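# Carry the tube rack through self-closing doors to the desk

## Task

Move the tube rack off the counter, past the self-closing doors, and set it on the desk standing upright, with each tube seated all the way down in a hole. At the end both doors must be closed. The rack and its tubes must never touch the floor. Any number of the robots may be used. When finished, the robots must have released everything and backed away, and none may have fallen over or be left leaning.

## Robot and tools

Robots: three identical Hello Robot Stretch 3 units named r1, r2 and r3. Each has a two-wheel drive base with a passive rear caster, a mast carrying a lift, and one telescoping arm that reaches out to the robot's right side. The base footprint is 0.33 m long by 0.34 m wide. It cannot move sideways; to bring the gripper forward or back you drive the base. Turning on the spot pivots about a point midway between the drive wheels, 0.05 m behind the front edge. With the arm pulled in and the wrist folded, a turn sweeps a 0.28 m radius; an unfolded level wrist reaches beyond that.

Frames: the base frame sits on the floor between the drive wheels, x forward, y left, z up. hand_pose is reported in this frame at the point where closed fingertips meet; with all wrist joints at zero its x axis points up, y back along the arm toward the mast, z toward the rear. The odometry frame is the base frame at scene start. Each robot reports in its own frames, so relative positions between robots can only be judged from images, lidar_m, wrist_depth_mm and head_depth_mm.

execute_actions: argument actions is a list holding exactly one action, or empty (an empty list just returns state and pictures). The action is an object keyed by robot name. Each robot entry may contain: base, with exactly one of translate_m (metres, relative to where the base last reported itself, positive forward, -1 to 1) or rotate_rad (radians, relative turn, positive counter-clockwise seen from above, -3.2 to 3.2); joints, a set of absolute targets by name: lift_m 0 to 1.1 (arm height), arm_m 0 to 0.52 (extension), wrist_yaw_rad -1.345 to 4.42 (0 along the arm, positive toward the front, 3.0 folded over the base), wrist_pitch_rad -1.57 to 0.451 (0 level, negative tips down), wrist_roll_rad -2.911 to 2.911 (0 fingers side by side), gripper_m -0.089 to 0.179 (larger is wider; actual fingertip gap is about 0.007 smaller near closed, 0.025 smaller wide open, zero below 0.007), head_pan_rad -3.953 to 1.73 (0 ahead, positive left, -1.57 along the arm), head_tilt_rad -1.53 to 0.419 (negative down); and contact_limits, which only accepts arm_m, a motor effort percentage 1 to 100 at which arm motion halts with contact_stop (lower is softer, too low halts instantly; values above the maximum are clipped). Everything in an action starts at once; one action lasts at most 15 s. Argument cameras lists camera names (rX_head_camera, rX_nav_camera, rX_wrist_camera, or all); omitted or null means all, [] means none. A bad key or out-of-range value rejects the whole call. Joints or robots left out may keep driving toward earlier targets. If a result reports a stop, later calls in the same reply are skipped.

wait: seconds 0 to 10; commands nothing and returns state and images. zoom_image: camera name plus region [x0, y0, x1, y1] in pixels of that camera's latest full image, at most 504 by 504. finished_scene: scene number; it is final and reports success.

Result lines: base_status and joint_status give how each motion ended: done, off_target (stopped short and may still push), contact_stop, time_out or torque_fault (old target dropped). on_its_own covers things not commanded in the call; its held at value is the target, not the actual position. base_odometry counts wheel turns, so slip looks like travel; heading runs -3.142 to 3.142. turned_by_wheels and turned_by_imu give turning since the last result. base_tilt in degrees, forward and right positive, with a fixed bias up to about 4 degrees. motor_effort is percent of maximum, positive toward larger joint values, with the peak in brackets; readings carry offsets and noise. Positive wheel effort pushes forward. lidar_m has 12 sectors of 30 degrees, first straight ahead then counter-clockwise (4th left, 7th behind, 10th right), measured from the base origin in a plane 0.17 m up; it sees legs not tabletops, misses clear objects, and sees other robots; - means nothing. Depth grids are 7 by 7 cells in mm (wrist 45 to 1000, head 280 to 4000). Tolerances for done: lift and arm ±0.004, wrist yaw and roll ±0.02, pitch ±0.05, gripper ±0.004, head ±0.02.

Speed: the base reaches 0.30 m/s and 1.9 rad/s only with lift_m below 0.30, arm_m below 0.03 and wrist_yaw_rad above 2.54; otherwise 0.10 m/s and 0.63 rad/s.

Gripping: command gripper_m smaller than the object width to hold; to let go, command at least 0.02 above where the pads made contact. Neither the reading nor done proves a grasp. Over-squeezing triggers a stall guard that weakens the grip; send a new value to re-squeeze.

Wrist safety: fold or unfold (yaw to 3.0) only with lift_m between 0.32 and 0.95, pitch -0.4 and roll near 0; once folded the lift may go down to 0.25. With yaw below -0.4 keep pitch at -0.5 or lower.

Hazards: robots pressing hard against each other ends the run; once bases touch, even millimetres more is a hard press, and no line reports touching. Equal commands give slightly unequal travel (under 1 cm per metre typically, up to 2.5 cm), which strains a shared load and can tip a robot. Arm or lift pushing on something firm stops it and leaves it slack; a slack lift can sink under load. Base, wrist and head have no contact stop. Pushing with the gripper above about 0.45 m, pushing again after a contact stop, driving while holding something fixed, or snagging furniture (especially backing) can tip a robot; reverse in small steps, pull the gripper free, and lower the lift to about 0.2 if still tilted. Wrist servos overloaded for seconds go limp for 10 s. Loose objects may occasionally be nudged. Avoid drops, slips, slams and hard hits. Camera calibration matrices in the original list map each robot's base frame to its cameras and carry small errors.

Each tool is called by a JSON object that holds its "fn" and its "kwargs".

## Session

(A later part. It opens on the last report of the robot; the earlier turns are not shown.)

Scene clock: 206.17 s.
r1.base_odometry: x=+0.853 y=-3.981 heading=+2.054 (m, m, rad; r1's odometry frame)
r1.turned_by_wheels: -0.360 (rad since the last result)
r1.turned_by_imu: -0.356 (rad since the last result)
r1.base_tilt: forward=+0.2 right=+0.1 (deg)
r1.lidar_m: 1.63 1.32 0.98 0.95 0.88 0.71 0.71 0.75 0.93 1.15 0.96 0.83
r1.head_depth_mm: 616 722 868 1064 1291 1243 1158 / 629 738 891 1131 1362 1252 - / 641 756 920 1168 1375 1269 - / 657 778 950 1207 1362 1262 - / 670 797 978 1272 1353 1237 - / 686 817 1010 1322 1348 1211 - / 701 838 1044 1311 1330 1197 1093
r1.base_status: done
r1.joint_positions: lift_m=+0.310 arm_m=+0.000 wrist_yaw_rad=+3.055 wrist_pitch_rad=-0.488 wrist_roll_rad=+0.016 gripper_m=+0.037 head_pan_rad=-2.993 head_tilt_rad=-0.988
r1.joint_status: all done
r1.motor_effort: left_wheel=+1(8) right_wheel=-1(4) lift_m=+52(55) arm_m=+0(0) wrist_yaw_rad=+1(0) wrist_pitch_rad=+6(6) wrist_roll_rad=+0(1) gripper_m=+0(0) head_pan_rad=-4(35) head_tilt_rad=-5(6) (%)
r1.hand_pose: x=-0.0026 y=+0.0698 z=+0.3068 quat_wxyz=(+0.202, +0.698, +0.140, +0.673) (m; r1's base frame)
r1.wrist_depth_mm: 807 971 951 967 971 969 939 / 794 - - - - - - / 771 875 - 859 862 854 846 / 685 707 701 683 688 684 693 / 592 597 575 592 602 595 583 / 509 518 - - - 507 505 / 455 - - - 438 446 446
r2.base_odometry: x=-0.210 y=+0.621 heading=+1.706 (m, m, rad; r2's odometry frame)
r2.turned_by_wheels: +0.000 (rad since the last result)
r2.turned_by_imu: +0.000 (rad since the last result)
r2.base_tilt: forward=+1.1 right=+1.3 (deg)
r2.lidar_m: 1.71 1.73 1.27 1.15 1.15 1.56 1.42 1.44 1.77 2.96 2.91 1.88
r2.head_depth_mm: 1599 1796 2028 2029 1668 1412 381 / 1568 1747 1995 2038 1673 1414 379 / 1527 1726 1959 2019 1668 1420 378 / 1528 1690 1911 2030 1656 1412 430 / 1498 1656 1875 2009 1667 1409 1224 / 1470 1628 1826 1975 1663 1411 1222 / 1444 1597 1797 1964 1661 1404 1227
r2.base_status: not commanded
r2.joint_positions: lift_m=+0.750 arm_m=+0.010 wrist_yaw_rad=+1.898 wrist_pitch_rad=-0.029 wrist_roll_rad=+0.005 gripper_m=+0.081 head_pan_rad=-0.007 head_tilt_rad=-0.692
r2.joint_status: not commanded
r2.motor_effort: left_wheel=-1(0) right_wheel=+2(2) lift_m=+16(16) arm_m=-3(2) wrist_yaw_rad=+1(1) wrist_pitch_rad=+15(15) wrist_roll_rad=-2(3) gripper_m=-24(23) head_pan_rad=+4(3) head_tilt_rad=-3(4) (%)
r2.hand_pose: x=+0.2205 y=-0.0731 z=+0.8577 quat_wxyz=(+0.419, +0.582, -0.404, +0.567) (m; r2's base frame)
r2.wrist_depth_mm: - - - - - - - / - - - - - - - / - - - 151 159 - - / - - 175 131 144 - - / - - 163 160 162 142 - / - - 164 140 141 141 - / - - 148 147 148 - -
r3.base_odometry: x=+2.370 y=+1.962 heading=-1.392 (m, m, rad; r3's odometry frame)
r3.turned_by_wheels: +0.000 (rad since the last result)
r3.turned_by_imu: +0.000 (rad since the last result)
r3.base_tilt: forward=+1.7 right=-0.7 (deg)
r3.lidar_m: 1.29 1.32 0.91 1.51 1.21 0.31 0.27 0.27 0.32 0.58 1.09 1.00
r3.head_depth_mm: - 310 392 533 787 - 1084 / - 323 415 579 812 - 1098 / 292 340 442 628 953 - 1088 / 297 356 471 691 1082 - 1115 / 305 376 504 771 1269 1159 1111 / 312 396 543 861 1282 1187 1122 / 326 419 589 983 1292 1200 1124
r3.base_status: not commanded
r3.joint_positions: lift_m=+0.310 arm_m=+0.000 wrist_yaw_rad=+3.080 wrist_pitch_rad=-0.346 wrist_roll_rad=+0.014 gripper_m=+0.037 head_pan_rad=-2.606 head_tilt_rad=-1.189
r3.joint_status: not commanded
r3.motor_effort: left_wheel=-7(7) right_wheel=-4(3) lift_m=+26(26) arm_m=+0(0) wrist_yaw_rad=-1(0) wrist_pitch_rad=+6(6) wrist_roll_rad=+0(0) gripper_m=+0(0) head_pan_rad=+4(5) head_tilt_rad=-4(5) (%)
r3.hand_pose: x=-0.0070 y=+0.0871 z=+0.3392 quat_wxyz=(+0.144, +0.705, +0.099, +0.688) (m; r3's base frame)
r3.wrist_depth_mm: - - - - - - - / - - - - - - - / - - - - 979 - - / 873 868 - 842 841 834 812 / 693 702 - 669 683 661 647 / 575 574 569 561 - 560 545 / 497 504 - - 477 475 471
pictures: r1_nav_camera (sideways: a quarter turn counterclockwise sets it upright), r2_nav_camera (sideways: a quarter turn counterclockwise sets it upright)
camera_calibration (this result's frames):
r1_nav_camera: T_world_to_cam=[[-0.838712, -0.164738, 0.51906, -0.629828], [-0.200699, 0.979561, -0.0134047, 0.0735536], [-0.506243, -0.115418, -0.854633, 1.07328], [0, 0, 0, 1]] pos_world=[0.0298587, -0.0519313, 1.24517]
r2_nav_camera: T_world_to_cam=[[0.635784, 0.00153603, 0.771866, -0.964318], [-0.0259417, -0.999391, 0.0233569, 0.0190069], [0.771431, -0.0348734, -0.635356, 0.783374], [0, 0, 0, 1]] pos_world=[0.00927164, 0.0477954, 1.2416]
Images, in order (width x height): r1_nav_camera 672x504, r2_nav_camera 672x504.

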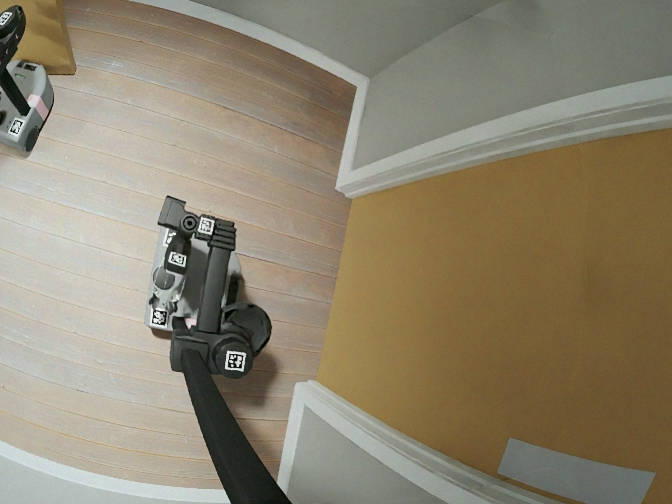

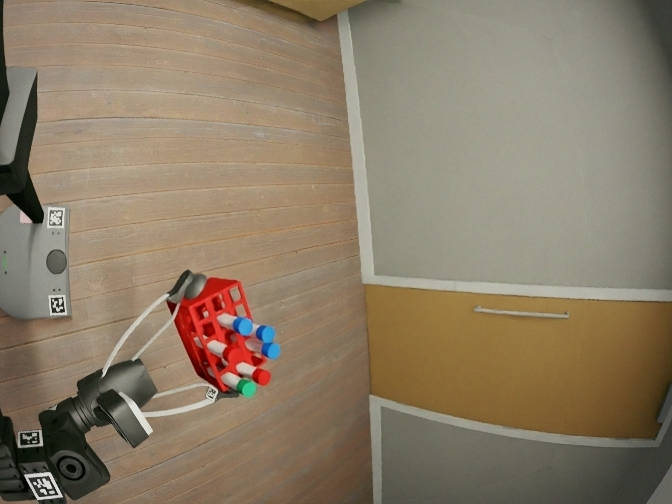

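{"fn": "execute_actions", "kwargs": {"actions": [{"r1":{"base":{"translate_m":-0.5}},"r2":{"base":{"rotate_rad":0.8}}}], "cameras": []}}

{"fn": "execute_actions", "kwargs": {"actions": [{"r1":{"base":{"translate_m":-0.4}},"r2":{"base":{"translate_m":-0.4}}}], "cameras": ["r1_nav_camera"]}}

{"fn": "execute_actions", "kwargs": {"actions": [{"r1":{"base":{"translate_m":-0.4}},"r2":{"base":{"rotate_rad":-0.65}}}], "cameras": ["r2_nav_camera","r1_nav_camera"]}}

Scene clock: 220.33 s.
r1.base_odometry: x=+1.086 y=-4.424 heading=+2.053 (m, m, rad; r1's odometry frame)
r1.turned_by_wheels: -0.001 (rad since the last result)
r1.turned_by_imu: +0.003 (rad since the last result)
r1.base_tilt: forward=+0.1 right=+0.2 (deg)
r1.lidar_m: 1.39 1.33 0.99 0.50 0.38 0.30 0.28 0.28 0.36 0.55 1.19 1.28
r1.head_depth_mm: - - 324 413 570 918 951 / - 287 328 420 584 893 1144 / - 288 332 427 598 805 - / - 290 337 434 610 868 - / - 294 341 441 625 967 - / - 295 346 449 644 1040 - / - 296 350 458 660 1143 1091
r1.base_status: translate_m off_target (by the wheels' count: -0.4998 of -0.5000)
r1.joint_positions: lift_m=+0.310 arm_m=+0.000 wrist_yaw_rad=+3.055 wrist_pitch_rad=-0.489 wrist_roll_rad=+0.016 gripper_m=+0.037 head_pan_rad=-2.994 head_tilt_rad=-0.992
r1.joint_status: not commanded
r1.on_its_own: left_wheel is at rest, and its effort (-38) is outside its rest range (-18 to +18)
r1.motor_effort: left_wheel=-38(71) right_wheel=-10(31) lift_m=+49(52) arm_m=-1(1) wrist_yaw_rad=+1(2) wrist_pitch_rad=+6(6) wrist_roll_rad=-1(0) gripper_m=-1(1) head_pan_rad=-3(4) head_tilt_rad=-4(6) (%)
r1.hand_pose: x=-0.0026 y=+0.0697 z=+0.3068 quat_wxyz=(+0.202, +0.698, +0.140, +0.673) (m; r1's base frame)
r1.wrist_depth_mm: - 364 757 981 975 994 937 / 377 406 813 - - - - / 368 470 - 860 844 859 864 / 361 523 535 686 697 691 693 / 356 549 566 590 607 581 577 / 352 498 - - - 503 507 / 336 - - - 442 440 441
r2.base_odometry: x=-0.210 y=+0.621 heading=+2.506 (m, m, rad; r2's odometry frame)
r2.turned_by_wheels: +0.800 (rad since the last result)
r2.turned_by_imu: +0.809 (rad since the last result)
r2.base_tilt: forward=+1.1 right=+1.3 (deg)
r2.lidar_m: 1.47 1.16 1.15 1.80 1.44 1.42 1.54 2.34 2.96 2.16 1.69 1.72
r2.head_depth_mm: 1543 1681 1849 1988 1665 1420 378 / 1626 1800 1988 2037 1667 1414 389 / 1726 1909 2141 2028 1672 1413 377 / 1845 2039 2288 2043 1668 1411 430 / 1918 2081 2279 2034 1663 1407 1227 / 2006 1545 1687 1882 1665 1413 1226 / 1838 1382 1502 1642 1656 1408 1229
r2.base_status: done
r2.joint_positions: lift_m=+0.750 arm_m=+0.010 wrist_yaw_rad=+1.898 wrist_pitch_rad=-0.029 wrist_roll_rad=+0.005 gripper_m=+0.081 head_pan_rad=-0.007 head_tilt_rad=-0.692
r2.joint_status: not commanded
r2.motor_effort: left_wheel=+0(5) right_wheel=+2(6) lift_m=+16(16) arm_m=-4(3) wrist_yaw_rad=+1(2) wrist_pitch_rad=+16(15) wrist_roll_rad=-3(3) gripper_m=-23(24) head_pan_rad=+4(4) head_tilt_rad=-3(3) (%)
r2.hand_pose: x=+0.2205 y=-0.0731 z=+0.8577 quat_wxyz=(+0.419, +0.582, -0.404, +0.567) (m; r2's base frame)
r2.wrist_depth_mm: - - - - - - - / - - - - - - - / 917 - - 151 159 - - / 932 - 175 132 144 - - / 938 - 163 161 163 141 - / 971 - 163 140 140 140 - / 925 - 148 146 147 - -
r3.base_odometry: x=+2.370 y=+1.962 heading=-1.392 (m, m, rad; r3's odometry frame)
r3.turned_by_wheels: +0.000 (rad since the last result)
r3.turned_by_imu: +0.002 (rad since the last result)
r3.base_tilt: forward=+1.7 right=-0.8 (deg)
r3.lidar_m: 1.29 1.33 1.65 1.37 1.21 0.31 0.27 0.27 0.32 0.58 1.08 1.01
r3.head_depth_mm: - 310 391 534 785 - 1085 / - 323 415 577 814 - 1093 / 292 339 441 627 963 - 1094 / 298 356 472 694 1094 - 1112 / 304 374 503 767 1264 1159 1116 / 311 397 543 860 1282 1185 1122 / 326 419 589 980 1289 1197 1113
r3.base_status: not commanded
r3.joint_positions: lift_m=+0.310 arm_m=+0.000 wrist_yaw_rad=+3.080 wrist_pitch_rad=-0.346 wrist_roll_rad=+0.014 gripper_m=+0.037 head_pan_rad=-2.606 head_tilt_rad=-1.189
r3.joint_status: not commanded
r3.motor_effort: left_wheel=-7(7) right_wheel=-3(3) lift_m=+26(26) arm_m=-1(0) wrist_yaw_rad=-1(1) wrist_pitch_rad=+5(5) wrist_roll_rad=+0(0) gripper_m=+0(0) head_pan_rad=+5(4) head_tilt_rad=-3(5) (%)
r3.hand_pose: x=-0.0070 y=+0.0871 z=+0.3392 quat_wxyz=(+0.144, +0.705, +0.099, +0.688) (m; r3's base frame)
r3.wrist_depth_mm: - - - - - - - / - - - - - - - / - - - - - - - / 871 868 - 851 842 816 812 / 707 691 - 668 687 652 651 / 574 572 567 560 - 553 549 / 492 504 - - 476 473 470
pictures: none
No camera images: the call's "cameras" was empty. Leave "cameras" out to get every camera's image.

Scene clock: 225.80 s.
r1.base_odometry: x=+1.271 y=-4.778 heading=+2.053 (m, m, rad; r1's odometry frame)
r1.turned_by_wheels: +0.000 (rad since the last result)
r1.turned_by_imu: +0.121 (rad since the last result)
r1.base_tilt: forward=+0.2 right=+0.1 (deg)
r1.lidar_m: 2.50 1.26 0.41 1.05 2.19 0.46 0.28 0.25 0.25 0.30 0.53 1.64
r1.head_depth_mm: 322 405 546 1554 1404 1237 1159 / 302 367 480 688 1350 1250 1148 / 291 336 427 583 922 1263 - / - 310 384 507 746 1104 - / - 297 349 447 626 918 - / - - 320 402 539 787 - / - - 302 364 472 674 1039
r1.base_status: translate_m off_target (by the wheels' count: -0.3999 of -0.4000)
r1.joint_positions: lift_m=+0.310 arm_m=+0.000 wrist_yaw_rad=+3.055 wrist_pitch_rad=-0.489 wrist_roll_rad=+0.016 gripper_m=+0.037 head_pan_rad=-2.994 head_tilt_rad=-0.992
r1.joint_status: not commanded
r1.on_its_own: left_wheel is at rest, and its effort (-21) is outside its rest range (-18 to +18)
r1.motor_effort: left_wheel=-21(42) right_wheel=-11(29) lift_m=+50(49) arm_m=-1(1) wrist_yaw_rad=+1(0) wrist_pitch_rad=+6(6) wrist_roll_rad=+0(0) gripper_m=+0(0) head_pan_rad=-4(3) head_tilt_rad=-3(3) (%)
r1.hand_pose: x=-0.0026 y=+0.0697 z=+0.3068 quat_wxyz=(+0.202, +0.698, +0.140, +0.673) (m; r1's base frame)
r1.wrist_depth_mm: - - - - 887 385 907 / - - - - 818 422 - / 875 872 - 870 667 471 869 / 698 693 692 699 628 550 699 / 587 587 580 586 585 590 586 / 507 529 - - - 507 502 / 460 - - - 442 442 443
r2.base_odometry: x=+0.112 y=+0.383 heading=+2.506 (m, m, rad; r2's odometry frame)
r2.turned_by_wheels: +0.000 (rad since the last result)
r2.turned_by_imu: -0.002 (rad since the last result)
r2.base_tilt: forward=+1.1 right=+1.3 (deg)
r2.lidar_m: 1.79 1.40 1.38 1.40 1.12 1.10 1.20 1.81 2.72 2.59 1.47 2.03
r2.head_depth_mm: 1830 2006 2201 2019 1677 1408 381 / 1947 2132 2314 2029 1668 1409 372 / 2052 2281 2459 2028 1671 1419 378 / 2184 2408 2551 2029 1669 1412 430 / 2276 2396 2381 2032 1670 1415 1226 / 1825 1867 2046 2029 1659 1409 1223 / 1760 1671 1803 1956 1663 1409 1226
r2.base_status: done
r2.joint_positions: lift_m=+0.750 arm_m=+0.010 wrist_yaw_rad=+1.898 wrist_pitch_rad=-0.029 wrist_roll_rad=+0.005 gripper_m=+0.081 head_pan_rad=-0.007 head_tilt_rad=-0.692
r2.joint_status: not commanded
r2.motor_effort: left_wheel=-1(5) right_wheel=+2(4) lift_m=+16(16) arm_m=-5(4) wrist_yaw_rad=+1(2) wrist_pitch_rad=+15(15) wrist_roll_rad=-3(3) gripper_m=-23(24) head_pan_rad=+4(4) head_tilt_rad=-4(4) (%)
r2.hand_pose: x=+0.2205 y=-0.0731 z=+0.8577 quat_wxyz=(+0.419, +0.582, -0.404, +0.567) (m; r2's base frame)
r2.wrist_depth_mm: - - - - - - - / - - - - - - - / - - - 151 159 - - / - - 175 131 144 - - / - - 163 161 162 142 - / - - 164 140 140 141 - / - - 148 147 148 - -
r3.base_odometry: x=+2.370 y=+1.962 heading=-1.392 (m, m, rad; r3's odometry frame)
r3.turned_by_wheels: +0.000 (rad since the last result)
r3.turned_by_imu: +0.001 (rad since the last result)
r3.base_tilt: forward=+1.7 right=-0.8 (deg)
r3.lidar_m: 1.29 1.32 1.65 1.51 1.21 0.31 0.27 0.27 0.32 0.58 1.09 1.00
r3.head_depth_mm: - 310 391 533 784 - 1088 / - 323 414 577 814 - 1093 / 291 339 441 630 955 - 1084 / 297 357 471 691 1090 - 1112 / 304 376 505 769 1271 1167 1116 / 312 397 543 862 1277 1187 1116 / 326 419 589 979 1283 1202 1117
r3.base_status: not commanded
r3.joint_positions: lift_m=+0.310 arm_m=+0.000 wrist_yaw_rad=+3.080 wrist_pitch_rad=-0.346 wrist_roll_rad=+0.014 gripper_m=+0.037 head_pan_rad=-2.606 head_tilt_rad=-1.189
r3.joint_status: not commanded
r3.motor_effort: left_wheel=-7(7) right_wheel=-3(4) lift_m=+26(26) arm_m=+0(0) wrist_yaw_rad=+0(0) wrist_pitch_rad=+5(5) wrist_roll_rad=+0(0) gripper_m=+0(0) head_pan_rad=+4(3) head_tilt_rad=-4(4) (%)
r3.hand_pose: x=-0.0070 y=+0.0871 z=+0.3392 quat_wxyz=(+0.144, +0.705, +0.099, +0.688) (m; r3's base frame)
r3.wrist_depth_mm: - - - - - - - / - - - - - - - / - - - - - - - / 880 867 - 842 839 816 797 / 693 693 - 683 683 664 658 / 585 575 563 559 - 552 544 / 493 496 - - 477 472 475
pictures: r1_nav_camera (sideways: a quarter turn counterclockwise sets it upright)
camera_calibration (this result's frames):
r1_nav_camera: T_world_to_cam=[[-0.840748, -0.16452, 0.515825, -0.625602], [-0.200057, 0.97969, -0.0136083, 0.0738147], [-0.50311, -0.114636, -0.856586, 1.0758], [0, 0, 0, 1]] pos_world=[0.0300395, -0.0519141, 1.24522]
Images, in order (width x height): r1_nav_camera 672x504.

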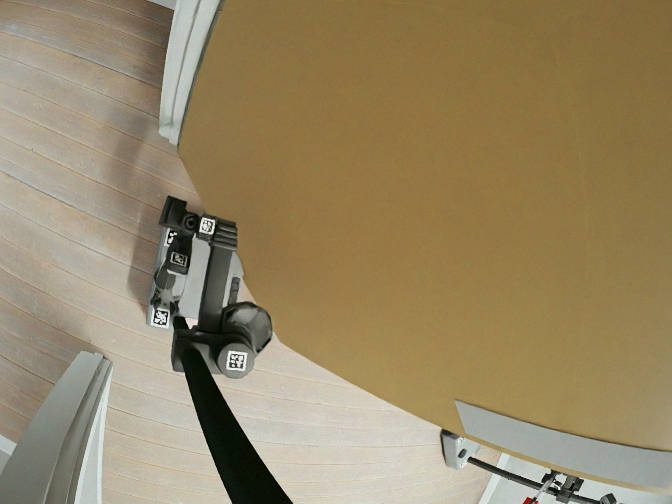

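Scene clock: 230.80 s.
r1.base_odometry: x=+1.457 y=-5.132 heading=+2.053 (m, m, rad; r1's odometry frame)
r1.turned_by_wheels: +0.000 (rad since the last result)
r1.turned_by_imu: +0.001 (rad since the last result)
r1.base_tilt: forward=+0.2 right=+0.2 (deg)
r1.lidar_m: 2.13 0.68 0.87 2.08 2.25 1.62 2.63 0.24 0.22 0.23 0.29 0.64
r1.head_depth_mm: 2323 2193 1816 1582 1388 1249 1159 / 2399 2167 1813 1574 1384 1247 1151 / 2466 2123 1800 1567 1374 1278 - / 2485 2112 1781 1542 1364 1253 - / 2507 2056 1730 1479 1284 1109 - / 289 314 368 450 575 771 - / - 289 316 373 458 584 748
r1.base_status: done
r1.joint_positions: lift_m=+0.310 arm_m=+0.000 wrist_yaw_rad=+3.055 wrist_pitch_rad=-0.489 wrist_roll_rad=+0.016 gripper_m=+0.037 head_pan_rad=-2.994 head_tilt_rad=-0.992
r1.joint_status: not commanded
r1.motor_effort: left_wheel=-11(31) right_wheel=+0(17) lift_m=+49(49) arm_m=+0(1) wrist_yaw_rad=+1(1) wrist_pitch_rad=+6(6) wrist_roll_rad=-1(1) gripper_m=-1(1) head_pan_rad=-4(3) head_tilt_rad=-4(4) (%)
r1.hand_pose: x=-0.0026 y=+0.0697 z=+0.3068 quat_wxyz=(+0.202, +0.698, +0.140, +0.673) (m; r1's base frame)
r1.wrist_depth_mm: - - - - - - 763 / - - - - - - 743 / 867 870 - 858 859 842 722 / 697 712 692 693 680 675 663 / 578 583 596 587 608 582 581 / 508 520 - - - 503 501 / 460 - - - 439 450 439
r2.base_odometry: x=+0.112 y=+0.383 heading=+1.856 (m, m, rad; r2's odometry frame)
r2.turned_by_wheels: -0.650 (rad since the last result)
r2.turned_by_imu: -0.657 (rad since the last result)
r2.base_tilt: forward=+1.0 right=+1.3 (deg)
r2.lidar_m: 2.02 2.01 1.44 1.38 1.57 1.15 1.10 1.14 1.56 2.72 2.82 1.45
r2.head_depth_mm: 3192 3281 1558 1753 1663 1418 381 / - 3456 2577 1952 1665 1411 379 / - 3418 2517 2032 1662 1417 377 / 1777 1980 2222 2042 1661 1415 431 / 1765 1972 2212 2029 1667 1414 1227 / 1762 1967 2216 2021 1662 1420 1231 / 1761 1967 2201 2036 1674 1408 1220
r2.base_status: done
r2.joint_positions: lift_m=+0.750 arm_m=+0.010 wrist_yaw_rad=+1.898 wrist_pitch_rad=-0.029 wrist_roll_rad=+0.005 gripper_m=+0.081 head_pan_rad=-0.007 head_tilt_rad=-0.692
r2.joint_status: not commanded
r2.motor_effort: left_wheel=+2(5) right_wheel=+0(2) lift_m=+16(16) arm_m=-3(3) wrist_yaw_rad=+2(2) wrist_pitch_rad=+16(15) wrist_roll_rad=-2(3) gripper_m=-23(23) head_pan_rad=+4(4) head_tilt_rad=-4(4) (%)
r2.hand_pose: x=+0.2205 y=-0.0731 z=+0.8577 quat_wxyz=(+0.419, +0.582, -0.404, +0.567) (m; r2's base frame)
r2.wrist_depth_mm: - - - - - - - / - - - - - - - / - - - 151 159 - - / - - 176 131 144 - - / - - 162 160 163 142 - / - - 164 141 140 141 - / - - 148 147 147 - -
r3.base_odometry: x=+2.370 y=+1.962 heading=-1.392 (m, m, rad; r3's odometry frame)
r3.turned_by_wheels: +0.000 (rad since the last result)
r3.turned_by_imu: +0.001 (rad since the last result)
r3.base_tilt: forward=+1.7 right=-0.7 (deg)
r3.lidar_m: 1.30 1.32 1.65 1.51 1.21 0.31 0.27 0.27 0.32 0.58 1.08 1.00
r3.head_depth_mm: - 310 391 535 785 - 1086 / - 323 415 577 812 - 1102 / 292 338 441 632 953 - 1086 / 297 356 471 694 1094 - 1111 / 304 374 504 765 1270 1162 1118 / 312 397 543 859 1282 1183 1118 / 325 421 591 983 1288 1200 1121
r3.base_status: not commanded
r3.joint_positions: lift_m=+0.310 arm_m=+0.000 wrist_yaw_rad=+3.080 wrist_pitch_rad=-0.346 wrist_roll_rad=+0.014 gripper_m=+0.037 head_pan_rad=-2.606 head_tilt_rad=-1.189
r3.joint_status: not commanded
r3.motor_effort: left_wheel=-7(7) right_wheel=-3(3) lift_m=+26(26) arm_m=+0(1) wrist_yaw_rad=+0(0) wrist_pitch_rad=+5(5) wrist_roll_rad=+0(0) gripper_m=+0(0) head_pan_rad=+4(4) head_tilt_rad=-4(5) (%)
r3.hand_pose: x=-0.0070 y=+0.0871 z=+0.3392 quat_wxyz=(+0.144, +0.705, +0.099, +0.688) (m; r3's base frame)
r3.wrist_depth_mm: - - - - - - - / - - - - - - - / - - - - - - - / 874 864 - 833 827 816 806 / 687 685 - 673 695 656 653 / 576 569 574 557 - 555 546 / 494 503 - - 472 470 477
pictures: r1_nav_camera (sideways: a quarter turn counterclockwise sets it upright), r2_nav_camera (sideways: a quarter turn counterclockwise sets it upright)
camera_calibration (this result's frames):
r1_nav_camera: T_world_to_cam=[[-0.840748, -0.16452, 0.515825, -0.625602], [-0.200057, 0.97969, -0.0136083, 0.0738147], [-0.50311, -0.114636, -0.856586, 1.0758], [0, 0, 0, 1]] pos_world=[0.0300395, -0.0519141, 1.24522]
r2_nav_camera: T_world_to_cam=[[0.635806, 0.00154117, 0.771847, -0.964294], [-0.0259326, -0.999391, 0.0233574, 0.0190061], [0.771413, -0.0348668, -0.635379, 0.783403], [0, 0, 0, 1]] pos_world=[0.00926948, 0.0477955, 1.2416]
Images, in order (width x height): r1_nav_camera 672x504, r2_nav_camera 672x504.

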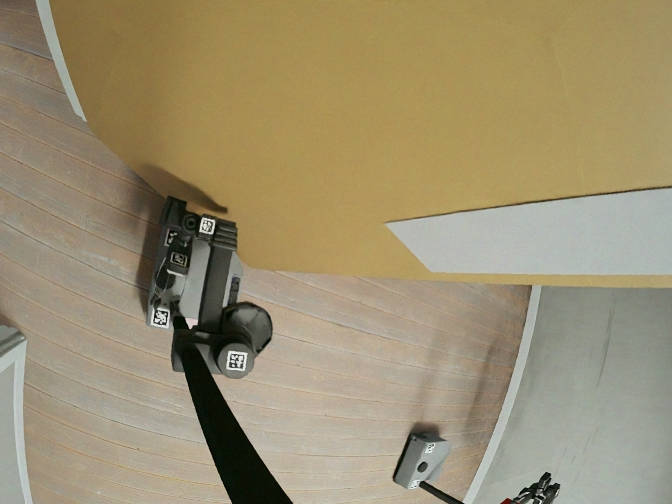

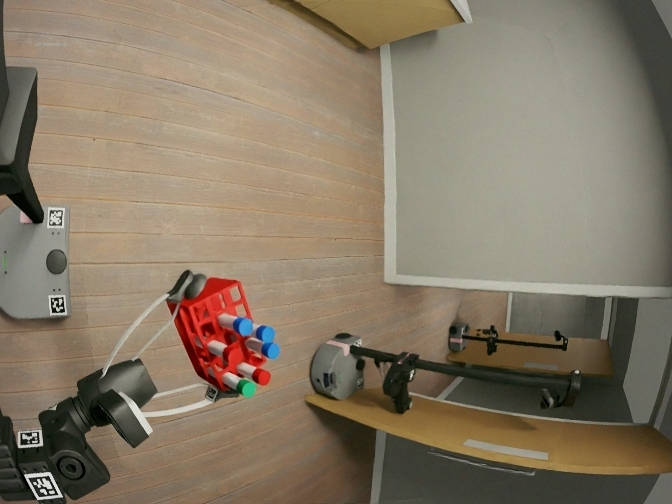

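{"fn": "execute_actions", "kwargs": {"actions": [{"r1":{"base":{"rotate_rad":1.2}},"r2":{"base":{"rotate_rad":-0.28}}}], "cameras": []}}

{"fn": "execute_actions", "kwargs": {"actions": [{"r1":{"base":{"translate_m":-0.15}},"r2":{"base":{"translate_m":0.8}}}], "cameras": ["r2_nav_camera","r1_nav_camera"]}}

Scene clock: 239.77 s.
r1.base_odometry: x=+1.456 y=-5.132 heading=-3.031 (m, m, rad; r1's odometry frame)
r1.turned_by_wheels: +1.200 (rad since the last result)
r1.turned_by_imu: +1.173 (rad since the last result)
r1.base_tilt: forward=+0.2 right=+0.1 (deg)
r1.lidar_m: 1.06 2.08 2.38 1.62 2.64 0.29 0.28 0.28 0.38 2.03 2.07 0.67
r1.head_depth_mm: - - 319 405 553 1200 1153 / - 287 325 414 571 865 1148 / - 288 331 424 590 790 - / - 291 338 435 611 859 - / - 295 344 446 633 963 - / - 296 351 459 658 1077 - / - 298 358 471 685 1142 1088
r1.base_status: done
r1.joint_positions: lift_m=+0.310 arm_m=+0.000 wrist_yaw_rad=+3.055 wrist_pitch_rad=-0.489 wrist_roll_rad=+0.016 gripper_m=+0.037 head_pan_rad=-2.994 head_tilt_rad=-0.992
r1.joint_status: not commanded
r1.on_its_own: left_wheel is at rest, and its effort (-20) is outside its rest range (-18 to +18)
r1.motor_effort: left_wheel=-20(25) right_wheel=-4(12) lift_m=+49(49) arm_m=+0(1) wrist_yaw_rad=+0(0) wrist_pitch_rad=+6(6) wrist_roll_rad=+0(1) gripper_m=-1(0) head_pan_rad=-4(4) head_tilt_rad=-4(4) (%)
r1.hand_pose: x=-0.0026 y=+0.0697 z=+0.3068 quat_wxyz=(+0.202, +0.698, +0.140, +0.673) (m; r1's base frame)
r1.wrist_depth_mm: - - - - - - - / - - - - - - - / 787 857 - 851 857 862 844 / 351 705 711 703 687 693 694 / 358 572 577 590 599 583 574 / 350 479 - - - 505 502 / 328 - - - 446 440 439
r2.base_odometry: x=+0.112 y=+0.383 heading=+1.576 (m, m, rad; r2's odometry frame)
r2.turned_by_wheels: -0.280 (rad since the last result)
r2.turned_by_imu: -0.283 (rad since the last result)
r2.base_tilt: forward=+1.1 right=+1.3 (deg)
r2.lidar_m: 1.51 2.03 1.65 1.38 1.38 1.29 1.11 1.10 1.26 2.14 2.72 1.48
r2.head_depth_mm: 1380 1439 1634 1977 1675 1420 382 / 1674 1833 1740 1900 1664 1416 389 / 3706 3431 1875 1875 1662 1410 378 / 3409 3473 2603 2040 1659 1412 430 / - 3446 2605 2032 1662 1409 1228 / - 3408 2300 2029 1661 1410 1228 / 1717 1883 2115 2011 1661 1409 1223
r2.base_status: done
r2.joint_positions: lift_m=+0.750 arm_m=+0.010 wrist_yaw_rad=+1.898 wrist_pitch_rad=-0.029 wrist_roll_rad=+0.005 gripper_m=+0.081 head_pan_rad=-0.007 head_tilt_rad=-0.692
r2.joint_status: not commanded
r2.motor_effort: left_wheel=+2(6) right_wheel=+0(3) lift_m=+16(16) arm_m=-3(3) wrist_yaw_rad=+2(2) wrist_pitch_rad=+16(15) wrist_roll_rad=-3(3) gripper_m=-23(23) head_pan_rad=+5(4) head_tilt_rad=-4(3) (%)
r2.hand_pose: x=+0.2205 y=-0.0731 z=+0.8577 quat_wxyz=(+0.419, +0.582, -0.404, +0.567) (m; r2's base frame)
r2.wrist_depth_mm: - - - - - - - / - - - - - - - / - - - 151 159 - - / - - 175 131 137 - - / - - 163 161 162 142 - / - - 164 140 140 140 - / - - 148 147 148 - -
r3.base_odometry: x=+2.370 y=+1.962 heading=-1.392 (m, m, rad; r3's odometry frame)
r3.turned_by_wheels: +0.000 (rad since the last result)
r3.turned_by_imu: +0.001 (rad since the last result)
r3.base_tilt: forward=+1.7 right=-0.8 (deg)
r3.lidar_m: 1.29 1.32 1.65 1.51 1.21 0.31 0.27 0.27 0.32 0.58 1.08 1.01
r3.head_depth_mm: - 310 392 534 785 - 1086 / - 323 416 579 811 - 1090 / 292 339 440 632 958 - 1093 / 297 356 470 692 1090 - 1113 / 304 375 505 768 1274 1155 1120 / 311 396 544 865 1284 1182 1121 / 326 421 591 987 1292 1193 1119
r3.base_status: not commanded
r3.joint_positions: lift_m=+0.310 arm_m=+0.000 wrist_yaw_rad=+3.080 wrist_pitch_rad=-0.346 wrist_roll_rad=+0.014 gripper_m=+0.037 head_pan_rad=-2.606 head_tilt_rad=-1.189
r3.joint_status: not commanded
r3.motor_effort: left_wheel=-7(7) right_wheel=-4(3) lift_m=+26(26) arm_m=-1(1) wrist_yaw_rad=-1(0) wrist_pitch_rad=+6(5) wrist_roll_rad=+0(0) gripper_m=+0(0) head_pan_rad=+5(4) head_tilt_rad=-4(5) (%)
r3.hand_pose: x=-0.0070 y=+0.0871 z=+0.3392 quat_wxyz=(+0.144, +0.705, +0.099, +0.688) (m; r3's base frame)
r3.wrist_depth_mm: - - - - - - - / - - - - - - - / - - - - - - - / 874 858 - 829 828 808 822 / 698 694 - 678 693 659 651 / 575 577 573 557 - 551 546 / 496 497 - - 481 475 474
pictures: none
No camera images: the call's "cameras" was empty. Leave "cameras" out to get every camera's image.

Scene clock: 249.17 s.
r1.base_odometry: x=+1.605 y=-5.116 heading=-3.031 (m, m, rad; r1's odometry frame)
r1.turned_by_wheels: +0.000 (rad since the last result)
r1.turned_by_imu: +0.003 (rad since the last result)
r1.base_tilt: forward=+0.2 right=+0.2 (deg)
r1.lidar_m: 1.14 2.22 0.88 2.60 2.60 0.32 0.27 0.27 0.31 0.51 2.36 0.80
r1.head_depth_mm: - 298 360 476 744 1243 1154 / - 296 352 464 676 1221 1148 / - 295 345 452 651 927 - / - 290 338 439 628 895 - / - 289 331 428 604 914 - / - - 325 417 583 904 - / - - 319 407 563 915 1094
r1.base_status: done
r1.joint_positions: lift_m=+0.310 arm_m=+0.000 wrist_yaw_rad=+3.055 wrist_pitch_rad=-0.489 wrist_roll_rad=+0.016 gripper_m=+0.037 head_pan_rad=-2.994 head_tilt_rad=-0.992
r1.joint_status: not commanded
r1.motor_effort: left_wheel=-8(28) right_wheel=-6(16) lift_m=+49(49) arm_m=-1(0) wrist_yaw_rad=+1(1) wrist_pitch_rad=+6(6) wrist_roll_rad=-1(1) gripper_m=+0(1) head_pan_rad=-3(3) head_tilt_rad=-3(4) (%)
r1.hand_pose: x=-0.0026 y=+0.0697 z=+0.3068 quat_wxyz=(+0.202, +0.698, +0.140, +0.673) (m; r1's base frame)
r1.wrist_depth_mm: - - - - - - - / - - - - 917 935 - / 877 872 - 856 869 863 846 / 694 706 713 700 694 693 683 / 590 585 579 581 601 582 579 / 425 522 - - - 500 496 / 371 - - - 439 443 440
r2.base_odometry: x=+0.108 y=+1.183 heading=+1.576 (m, m, rad; r2's odometry frame)
r2.turned_by_wheels: +0.000 (rad since the last result)
r2.turned_by_imu: +0.004 (rad since the last result)
r2.base_tilt: forward=+1.1 right=+1.3 (deg)
r2.lidar_m: 2.83 1.25 1.44 1.62 1.62 1.84 1.88 1.87 2.15 2.50 0.95 0.81
r2.head_depth_mm: 1280 1334 1422 1399 1388 1235 382 / 2700 2818 2503 1864 1590 1250 372 / 3232 3330 2599 2029 1685 1416 378 / 2661 2906 2600 2033 1668 1415 430 / 3254 2964 2622 2034 1668 1404 1227 / - 3586 2594 2028 1669 1411 1218 / - 3615 2311 1478 1608 1404 1221
r2.base_status: done
r2.joint_positions: lift_m=+0.750 arm_m=+0.010 wrist_yaw_rad=+1.898 wrist_pitch_rad=-0.029 wrist_roll_rad=+0.005 gripper_m=+0.081 head_pan_rad=-0.007 head_tilt_rad=-0.692
r2.joint_status: not commanded
r2.motor_effort: left_wheel=+2(5) right_wheel=+0(4) lift_m=+16(16) arm_m=-3(3) wrist_yaw_rad=+1(1) wrist_pitch_rad=+16(15) wrist_roll_rad=-3(3) gripper_m=-23(23) head_pan_rad=+4(4) head_tilt_rad=-3(4) (%)
r2.hand_pose: x=+0.2205 y=-0.0731 z=+0.8577 quat_wxyz=(+0.419, +0.582, -0.404, +0.567) (m; r2's base frame)
r2.wrist_depth_mm: - - - - - - 843 / - - - - - - 856 / - - - 151 159 - 848 / - - 175 132 144 - 852 / - - 162 161 162 142 857 / - - 163 140 140 140 551 / - - 148 147 147 - 568
r3.base_odometry: x=+2.370 y=+1.962 heading=-1.392 (m, m, rad; r3's odometry frame)
r3.turned_by_wheels: +0.000 (rad since the last result)
r3.turned_by_imu: +0.002 (rad since the last result)
r3.base_tilt: forward=+1.7 right=-0.8 (deg)
r3.lidar_m: 1.30 1.32 1.65 1.51 1.21 0.31 0.27 0.27 0.32 0.58 1.09 1.00
r3.head_depth_mm: - 310 391 533 786 - 1083 / - 323 415 579 814 - 1095 / 292 339 442 630 957 - 1091 / 298 356 471 694 1093 - 1114 / 304 375 505 768 1272 1158 1117 / 311 397 544 866 1285 1186 1124 / 325 420 591 983 1289 1197 1113
r3.base_status: not commanded
r3.joint_positions: lift_m=+0.310 arm_m=+0.000 wrist_yaw_rad=+3.080 wrist_pitch_rad=-0.346 wrist_roll_rad=+0.014 gripper_m=+0.037 head_pan_rad=-2.606 head_tilt_rad=-1.189
r3.joint_status: not commanded
r3.motor_effort: left_wheel=-7(7) right_wheel=-4(4) lift_m=+26(26) arm_m=-1(1) wrist_yaw_rad=-1(0) wrist_pitch_rad=+6(6) wrist_roll_rad=+0(0) gripper_m=+0(0) head_pan_rad=+4(4) head_tilt_rad=-4(4) (%)
r3.hand_pose: x=-0.0070 y=+0.0871 z=+0.3392 quat_wxyz=(+0.144, +0.705, +0.099, +0.688) (m; r3's base frame)
r3.wrist_depth_mm: - - - - - - - / - - - - - - - / - - - - - - - / 886 884 - 853 830 830 801 / 702 683 - 669 696 664 657 / 577 574 568 558 - 560 549 / 491 505 - - 475 473 469
pictures: r1_nav_camera (sideways: a quarter turn counterclockwise sets it upright), r2_nav_camera (sideways: a quarter turn counterclockwise sets it upright)
camera_calibration (this result's frames):
r1_nav_camera: T_world_to_cam=[[-0.840748, -0.16452, 0.515825, -0.625602], [-0.200057, 0.97969, -0.0136083, 0.0738147], [-0.50311, -0.114636, -0.856586, 1.0758], [0, 0, 0, 1]] pos_world=[0.0300395, -0.0519141, 1.24522]
r2_nav_camera: T_world_to_cam=[[0.635823, 0.00154174, 0.771834, -0.964276], [-0.0259311, -0.999391, 0.0233578, 0.0190056], [0.771399, -0.0348659, -0.635395, 0.783425], [0, 0, 0, 1]] pos_world=[0.00926813, 0.0477955, 1.2416]
Images, in order (width x height): r1_nav_camera 672x504, r2_nav_camera 672x504.

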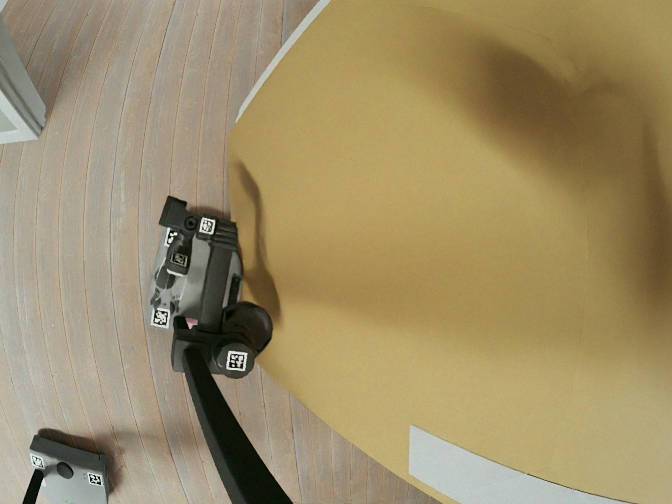

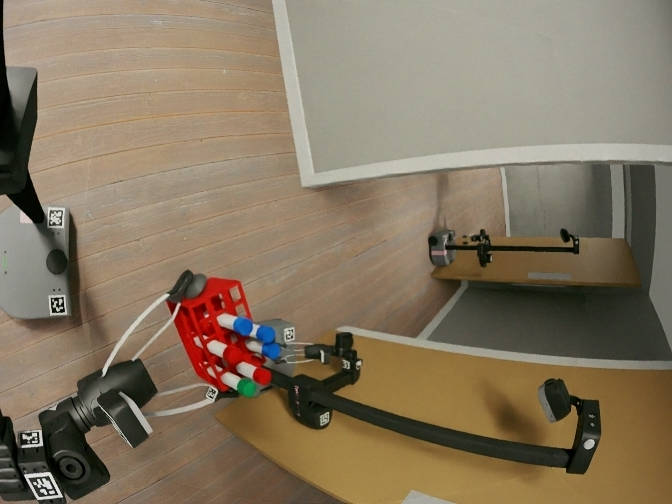

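{"fn": "execute_actions", "kwargs": {"actions": [{"r1":{"base":{"translate_m":-0.05}},"r2":{"base":{"rotate_rad":0.07},"joints":{"head_tilt_rad":-1.0}}}], "cameras": []}}

{"fn": "execute_actions", "kwargs": {"actions": [{"r1":{"base":{"translate_m":0.004}},"r2":{"base":{"translate_m":0.6}}}], "cameras": ["r2_nav_camera","r1_nav_camera"]}}

Scene clock: 255.27 s.
r1.base_odometry: x=+1.655 y=-5.110 heading=-3.031 (m, m, rad; r1's odometry frame)
r1.turned_by_wheels: +0.000 (rad since the last result)
r1.turned_by_imu: +0.001 (rad since the last result)
r1.base_tilt: forward=+0.2 right=+0.2 (deg)
r1.lidar_m: 1.17 2.27 0.90 2.59 2.59 0.34 0.27 0.27 0.29 0.45 2.45 0.85
r1.head_depth_mm: - 305 380 513 1346 1249 1156 / - 301 367 489 733 1234 1152 / - 297 353 465 683 993 - / - 292 342 444 639 911 - / - 288 331 426 601 890 - / - - 321 410 567 879 - / - - 310 393 538 843 1094
r1.base_status: done
r1.joint_positions: lift_m=+0.310 arm_m=+0.000 wrist_yaw_rad=+3.055 wrist_pitch_rad=-0.489 wrist_roll_rad=+0.016 gripper_m=+0.037 head_pan_rad=-2.994 head_tilt_rad=-0.992
r1.joint_status: not commanded
r1.motor_effort: left_wheel=-8(18) right_wheel=-5(11) lift_m=+49(49) arm_m=+0(0) wrist_yaw_rad=+0(0) wrist_pitch_rad=+6(6) wrist_roll_rad=+0(1) gripper_m=+0(0) head_pan_rad=-4(4) head_tilt_rad=-4(4) (%)
r1.hand_pose: x=-0.0026 y=+0.0697 z=+0.3068 quat_wxyz=(+0.202, +0.698, +0.140, +0.673) (m; r1's base frame)
r1.wrist_depth_mm: - - - - - 956 - / - - - - 939 905 - / 880 859 - 868 845 836 831 / 717 714 712 694 697 693 699 / 589 587 575 585 608 580 577 / 502 513 - - - 496 502 / 404 - - - 444 440 436
r2.base_odometry: x=+0.108 y=+1.183 heading=+1.646 (m, m, rad; r2's odometry frame)
r2.turned_by_wheels: +0.070 (rad since the last result)
r2.turned_by_imu: +0.071 (rad since the last result)
r2.base_tilt: forward=+1.1 right=+1.3 (deg)
r2.lidar_m: 1.25 1.25 1.52 1.62 1.62 2.11 1.88 1.88 2.24 2.49 1.02 0.83
r2.head_depth_mm: 2350 1596 1693 1354 458 1242 - / 2403 2010 1754 1510 423 1224 1129 / 2406 2016 1751 1530 417 1202 1128 / 2400 2020 1739 1531 439 1185 1125 / 2380 2016 1738 1523 1363 1235 1124 / 2370 1963 1676 1530 1355 1231 1117 / 1185 1346 1613 1520 1359 1233 1119
r2.base_status: done
r2.joint_positions: lift_m=+0.750 arm_m=+0.010 wrist_yaw_rad=+1.898 wrist_pitch_rad=-0.029 wrist_roll_rad=+0.005 gripper_m=+0.081 head_pan_rad=-0.007 head_tilt_rad=-0.987
r2.joint_status: all done
r2.motor_effort: left_wheel=-1(4) right_wheel=+2(4) lift_m=+16(16) arm_m=-3(3) wrist_yaw_rad=+2(2) wrist_pitch_rad=+15(15) wrist_roll_rad=-3(3) gripper_m=-23(23) head_pan_rad=+5(4) head_tilt_rad=-6(25) (%)
r2.hand_pose: x=+0.2205 y=-0.0731 z=+0.8577 quat_wxyz=(+0.419, +0.582, -0.404, +0.567) (m; r2's base frame)
r2.wrist_depth_mm: - - - - - - 946 / - - - - - - 949 / - - - 151 158 - 950 / - - 175 131 144 - 956 / - - 163 160 163 142 944 / - - 164 140 140 140 795 / - - 148 146 148 - 811
r3.base_odometry: x=+2.370 y=+1.962 heading=-1.392 (m, m, rad; r3's odometry frame)
r3.turned_by_wheels: +0.000 (rad since the last result)
r3.turned_by_imu: +0.001 (rad since the last result)
r3.base_tilt: forward=+1.7 right=-0.8 (deg)
r3.lidar_m: 1.29 1.32 1.65 1.51 1.21 0.31 0.27 0.27 0.32 0.58 1.08 1.00
r3.head_depth_mm: - 310 392 534 780 - 1087 / - 324 414 580 811 - 1094 / 292 339 442 628 959 - 1095 / 297 357 470 693 1091 - 1113 / 304 375 503 767 1267 1162 1118 / 312 397 545 863 1285 1189 1115 / 325 421 590 987 1281 1196 1125
r3.base_status: not commanded
r3.joint_positions: lift_m=+0.310 arm_m=+0.000 wrist_yaw_rad=+3.080 wrist_pitch_rad=-0.346 wrist_roll_rad=+0.014 gripper_m=+0.037 head_pan_rad=-2.606 head_tilt_rad=-1.189
r3.joint_status: not commanded
r3.motor_effort: left_wheel=-7(7) right_wheel=-3(3) lift_m=+26(26) arm_m=-1(0) wrist_yaw_rad=+0(0) wrist_pitch_rad=+6(6) wrist_roll_rad=+0(0) gripper_m=+0(0) head_pan_rad=+5(5) head_tilt_rad=-4(4) (%)
r3.hand_pose: x=-0.0070 y=+0.0871 z=+0.3392 quat_wxyz=(+0.144, +0.705, +0.099, +0.688) (m; r3's base frame)
r3.wrist_depth_mm: - - - - - - - / - - - - - - - / - - - - - - - / 881 873 - 847 830 820 806 / 695 685 - 675 697 657 644 / 572 581 568 566 - 553 555 / 496 505 - - 478 475 469
pictures: none
No camera images: the call's "cameras" was empty. Leave "cameras" out to get every camera's image.

Scene clock: 262.67 s.
r1.base_odometry: x=+1.651 y=-5.111 heading=-3.031 (m, m, rad; r1's odometry frame)
r1.turned_by_wheels: +0.000 (rad since the last result)
r1.turned_by_imu: +0.001 (rad since the last result)
r1.base_tilt: forward=+0.2 right=+0.1 (deg)
r1.lidar_m: 1.16 0.47 2.61 2.58 2.59 0.34 0.27 0.27 0.29 0.45 2.46 0.85
r1.head_depth_mm: - 306 378 509 1347 1240 1160 / - 301 365 486 727 1235 1154 / - 297 354 465 682 986 - / - 293 341 446 637 906 - / - 288 331 427 601 892 - / - - 320 410 568 880 - / - - 311 394 539 847 1094
r1.base_status: done
r1.joint_positions: lift_m=+0.310 arm_m=+0.000 wrist_yaw_rad=+3.055 wrist_pitch_rad=-0.489 wrist_roll_rad=+0.016 gripper_m=+0.037 head_pan_rad=-2.994 head_tilt_rad=-0.992
r1.joint_status: not commanded
r1.motor_effort: left_wheel=-13(18) right_wheel=-1(4) lift_m=+49(49) arm_m=-1(1) wrist_yaw_rad=+0(0) wrist_pitch_rad=+6(7) wrist_roll_rad=-1(1) gripper_m=-1(1) head_pan_rad=-3(4) head_tilt_rad=-3(4) (%)
r1.hand_pose: x=-0.0026 y=+0.0697 z=+0.3068 quat_wxyz=(+0.202, +0.698, +0.140, +0.673) (m; r1's base frame)
r1.wrist_depth_mm: - - - - - - - / - - - - - - - / 854 857 - 857 858 781 540 / 715 713 708 701 690 504 442 / 597 586 583 583 599 518 377 / 493 519 - - - 490 410 / 402 - - - 446 435 437
r2.base_odometry: x=+0.063 y=+1.782 heading=+1.646 (m, m, rad; r2's odometry frame)
r2.turned_by_wheels: +0.000 (rad since the last result)
r2.turned_by_imu: +0.003 (rad since the last result)
r2.base_tilt: forward=+1.1 right=+1.3 (deg)
r2.lidar_m: 2.23 0.68 0.81 1.50 1.76 2.08 2.47 2.47 2.67 0.50 0.46 0.86
r2.head_depth_mm: 2324 2039 1754 1519 1309 1206 - / 2406 2031 1741 1542 424 1217 1128 / 2218 2028 1736 1528 415 1205 1124 / 2204 2020 1743 1533 439 1190 1130 / 2387 2013 1736 1533 1369 1232 1119 / 2390 2003 1732 1523 1335 1227 1124 / 2366 2001 1731 1086 1308 1231 1125
r2.base_status: done
r2.joint_positions: lift_m=+0.750 arm_m=+0.010 wrist_yaw_rad=+1.898 wrist_pitch_rad=-0.029 wrist_roll_rad=+0.005 gripper_m=+0.081 head_pan_rad=-0.007 head_tilt_rad=-0.988
r2.joint_status: not commanded
r2.motor_effort: left_wheel=+0(3) right_wheel=+2(5) lift_m=+16(16) arm_m=-2(3) wrist_yaw_rad=+1(1) wrist_pitch_rad=+15(16) wrist_roll_rad=-3(3) gripper_m=-23(24) head_pan_rad=+4(3) head_tilt_rad=-5(6) (%)
r2.hand_pose: x=+0.2205 y=-0.0731 z=+0.8577 quat_wxyz=(+0.419, +0.582, -0.404, +0.567) (m; r2's base frame)
r2.wrist_depth_mm: 671 641 629 - - - - / 694 659 636 - - - - / 724 687 656 151 159 - - / 743 717 175 132 138 - - / 777 749 163 161 163 142 - / 811 774 163 140 140 141 - / 835 813 148 147 147 - -
r3.base_odometry: x=+2.370 y=+1.962 heading=-1.392 (m, m, rad; r3's odometry frame)
r3.turned_by_wheels: +0.000 (rad since the last result)
r3.turned_by_imu: +0.001 (rad since the last result)
r3.base_tilt: forward=+1.7 right=-0.7 (deg)
r3.lidar_m: 1.29 1.32 1.64 1.51 1.21 0.31 0.27 0.27 0.32 0.58 1.09 1.01
r3.head_depth_mm: - 310 392 534 786 - 1094 / - 323 414 579 818 - 1101 / 292 339 440 631 957 - 1090 / 298 355 470 689 1089 - 1111 / 304 375 505 768 1261 1166 1113 / 312 397 544 858 1280 1180 1114 / 325 420 592 984 1294 1204 1115
r3.base_status: not commanded
r3.joint_positions: lift_m=+0.310 arm_m=+0.000 wrist_yaw_rad=+3.080 wrist_pitch_rad=-0.346 wrist_roll_rad=+0.014 gripper_m=+0.037 head_pan_rad=-2.606 head_tilt_rad=-1.189
r3.joint_status: not commanded
r3.motor_effort: left_wheel=-7(7) right_wheel=-4(3) lift_m=+26(26) arm_m=+0(0) wrist_yaw_rad=+0(0) wrist_pitch_rad=+6(5) wrist_roll_rad=+0(0) gripper_m=+0(0) head_pan_rad=+4(4) head_tilt_rad=-5(3) (%)
r3.hand_pose: x=-0.0070 y=+0.0871 z=+0.3392 quat_wxyz=(+0.144, +0.705, +0.099, +0.688) (m; r3's base frame)
r3.wrist_depth_mm: - - - - - - - / - - - - - - - / - - - - - - - / 890 856 - 833 828 813 809 / 694 689 - 675 693 658 665 / 576 573 568 557 - 545 545 / 493 510 - - 476 474 472
pictures: r1_nav_camera (sideways: a quarter turn counterclockwise sets it upright), r2_nav_camera (sideways: a quarter turn counterclockwise sets it upright)
camera_calibration (this result's frames):
r1_nav_camera: T_world_to_cam=[[-0.840748, -0.16452, 0.515825, -0.625602], [-0.200057, 0.97969, -0.0136083, 0.0738147], [-0.50311, -0.114636, -0.856586, 1.0758], [0, 0, 0, 1]] pos_world=[0.0300395, -0.0519141, 1.24522]
r2_nav_camera: T_world_to_cam=[[0.83342, 0.000217639, 0.552641, -0.67986], [-0.0182038, -0.999446, 0.0278462, 0.0131249], [0.552341, -0.0332678, -0.832954, 1.04168], [0, 0, 0, 1]] pos_world=[-0.00851283, 0.0479199, 1.24302]
Images, in order (width x height): r1_nav_camera 672x504, r2_nav_camera 672x504.

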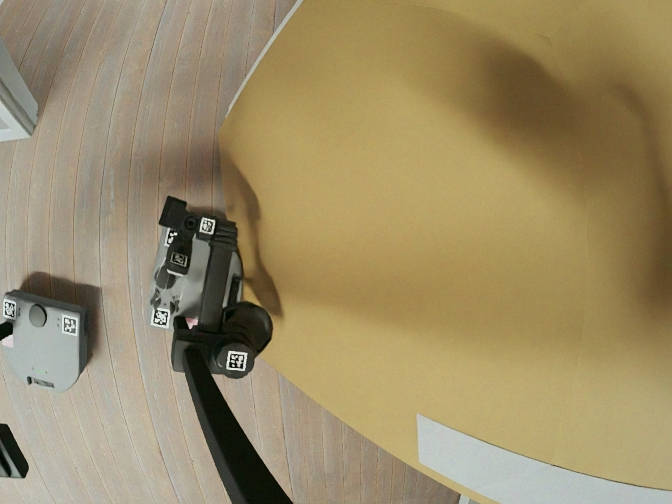

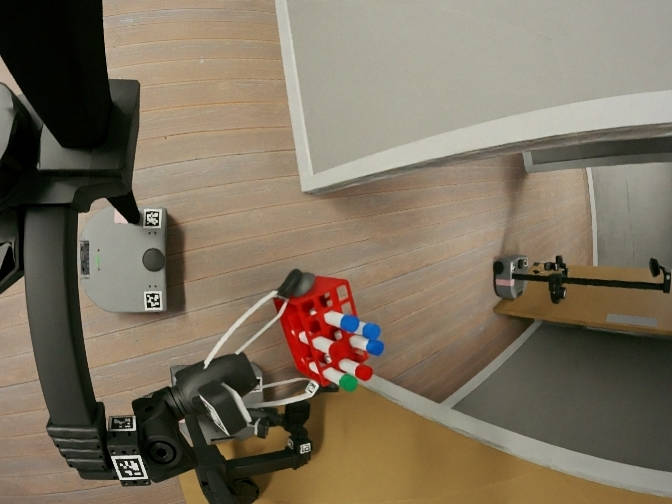

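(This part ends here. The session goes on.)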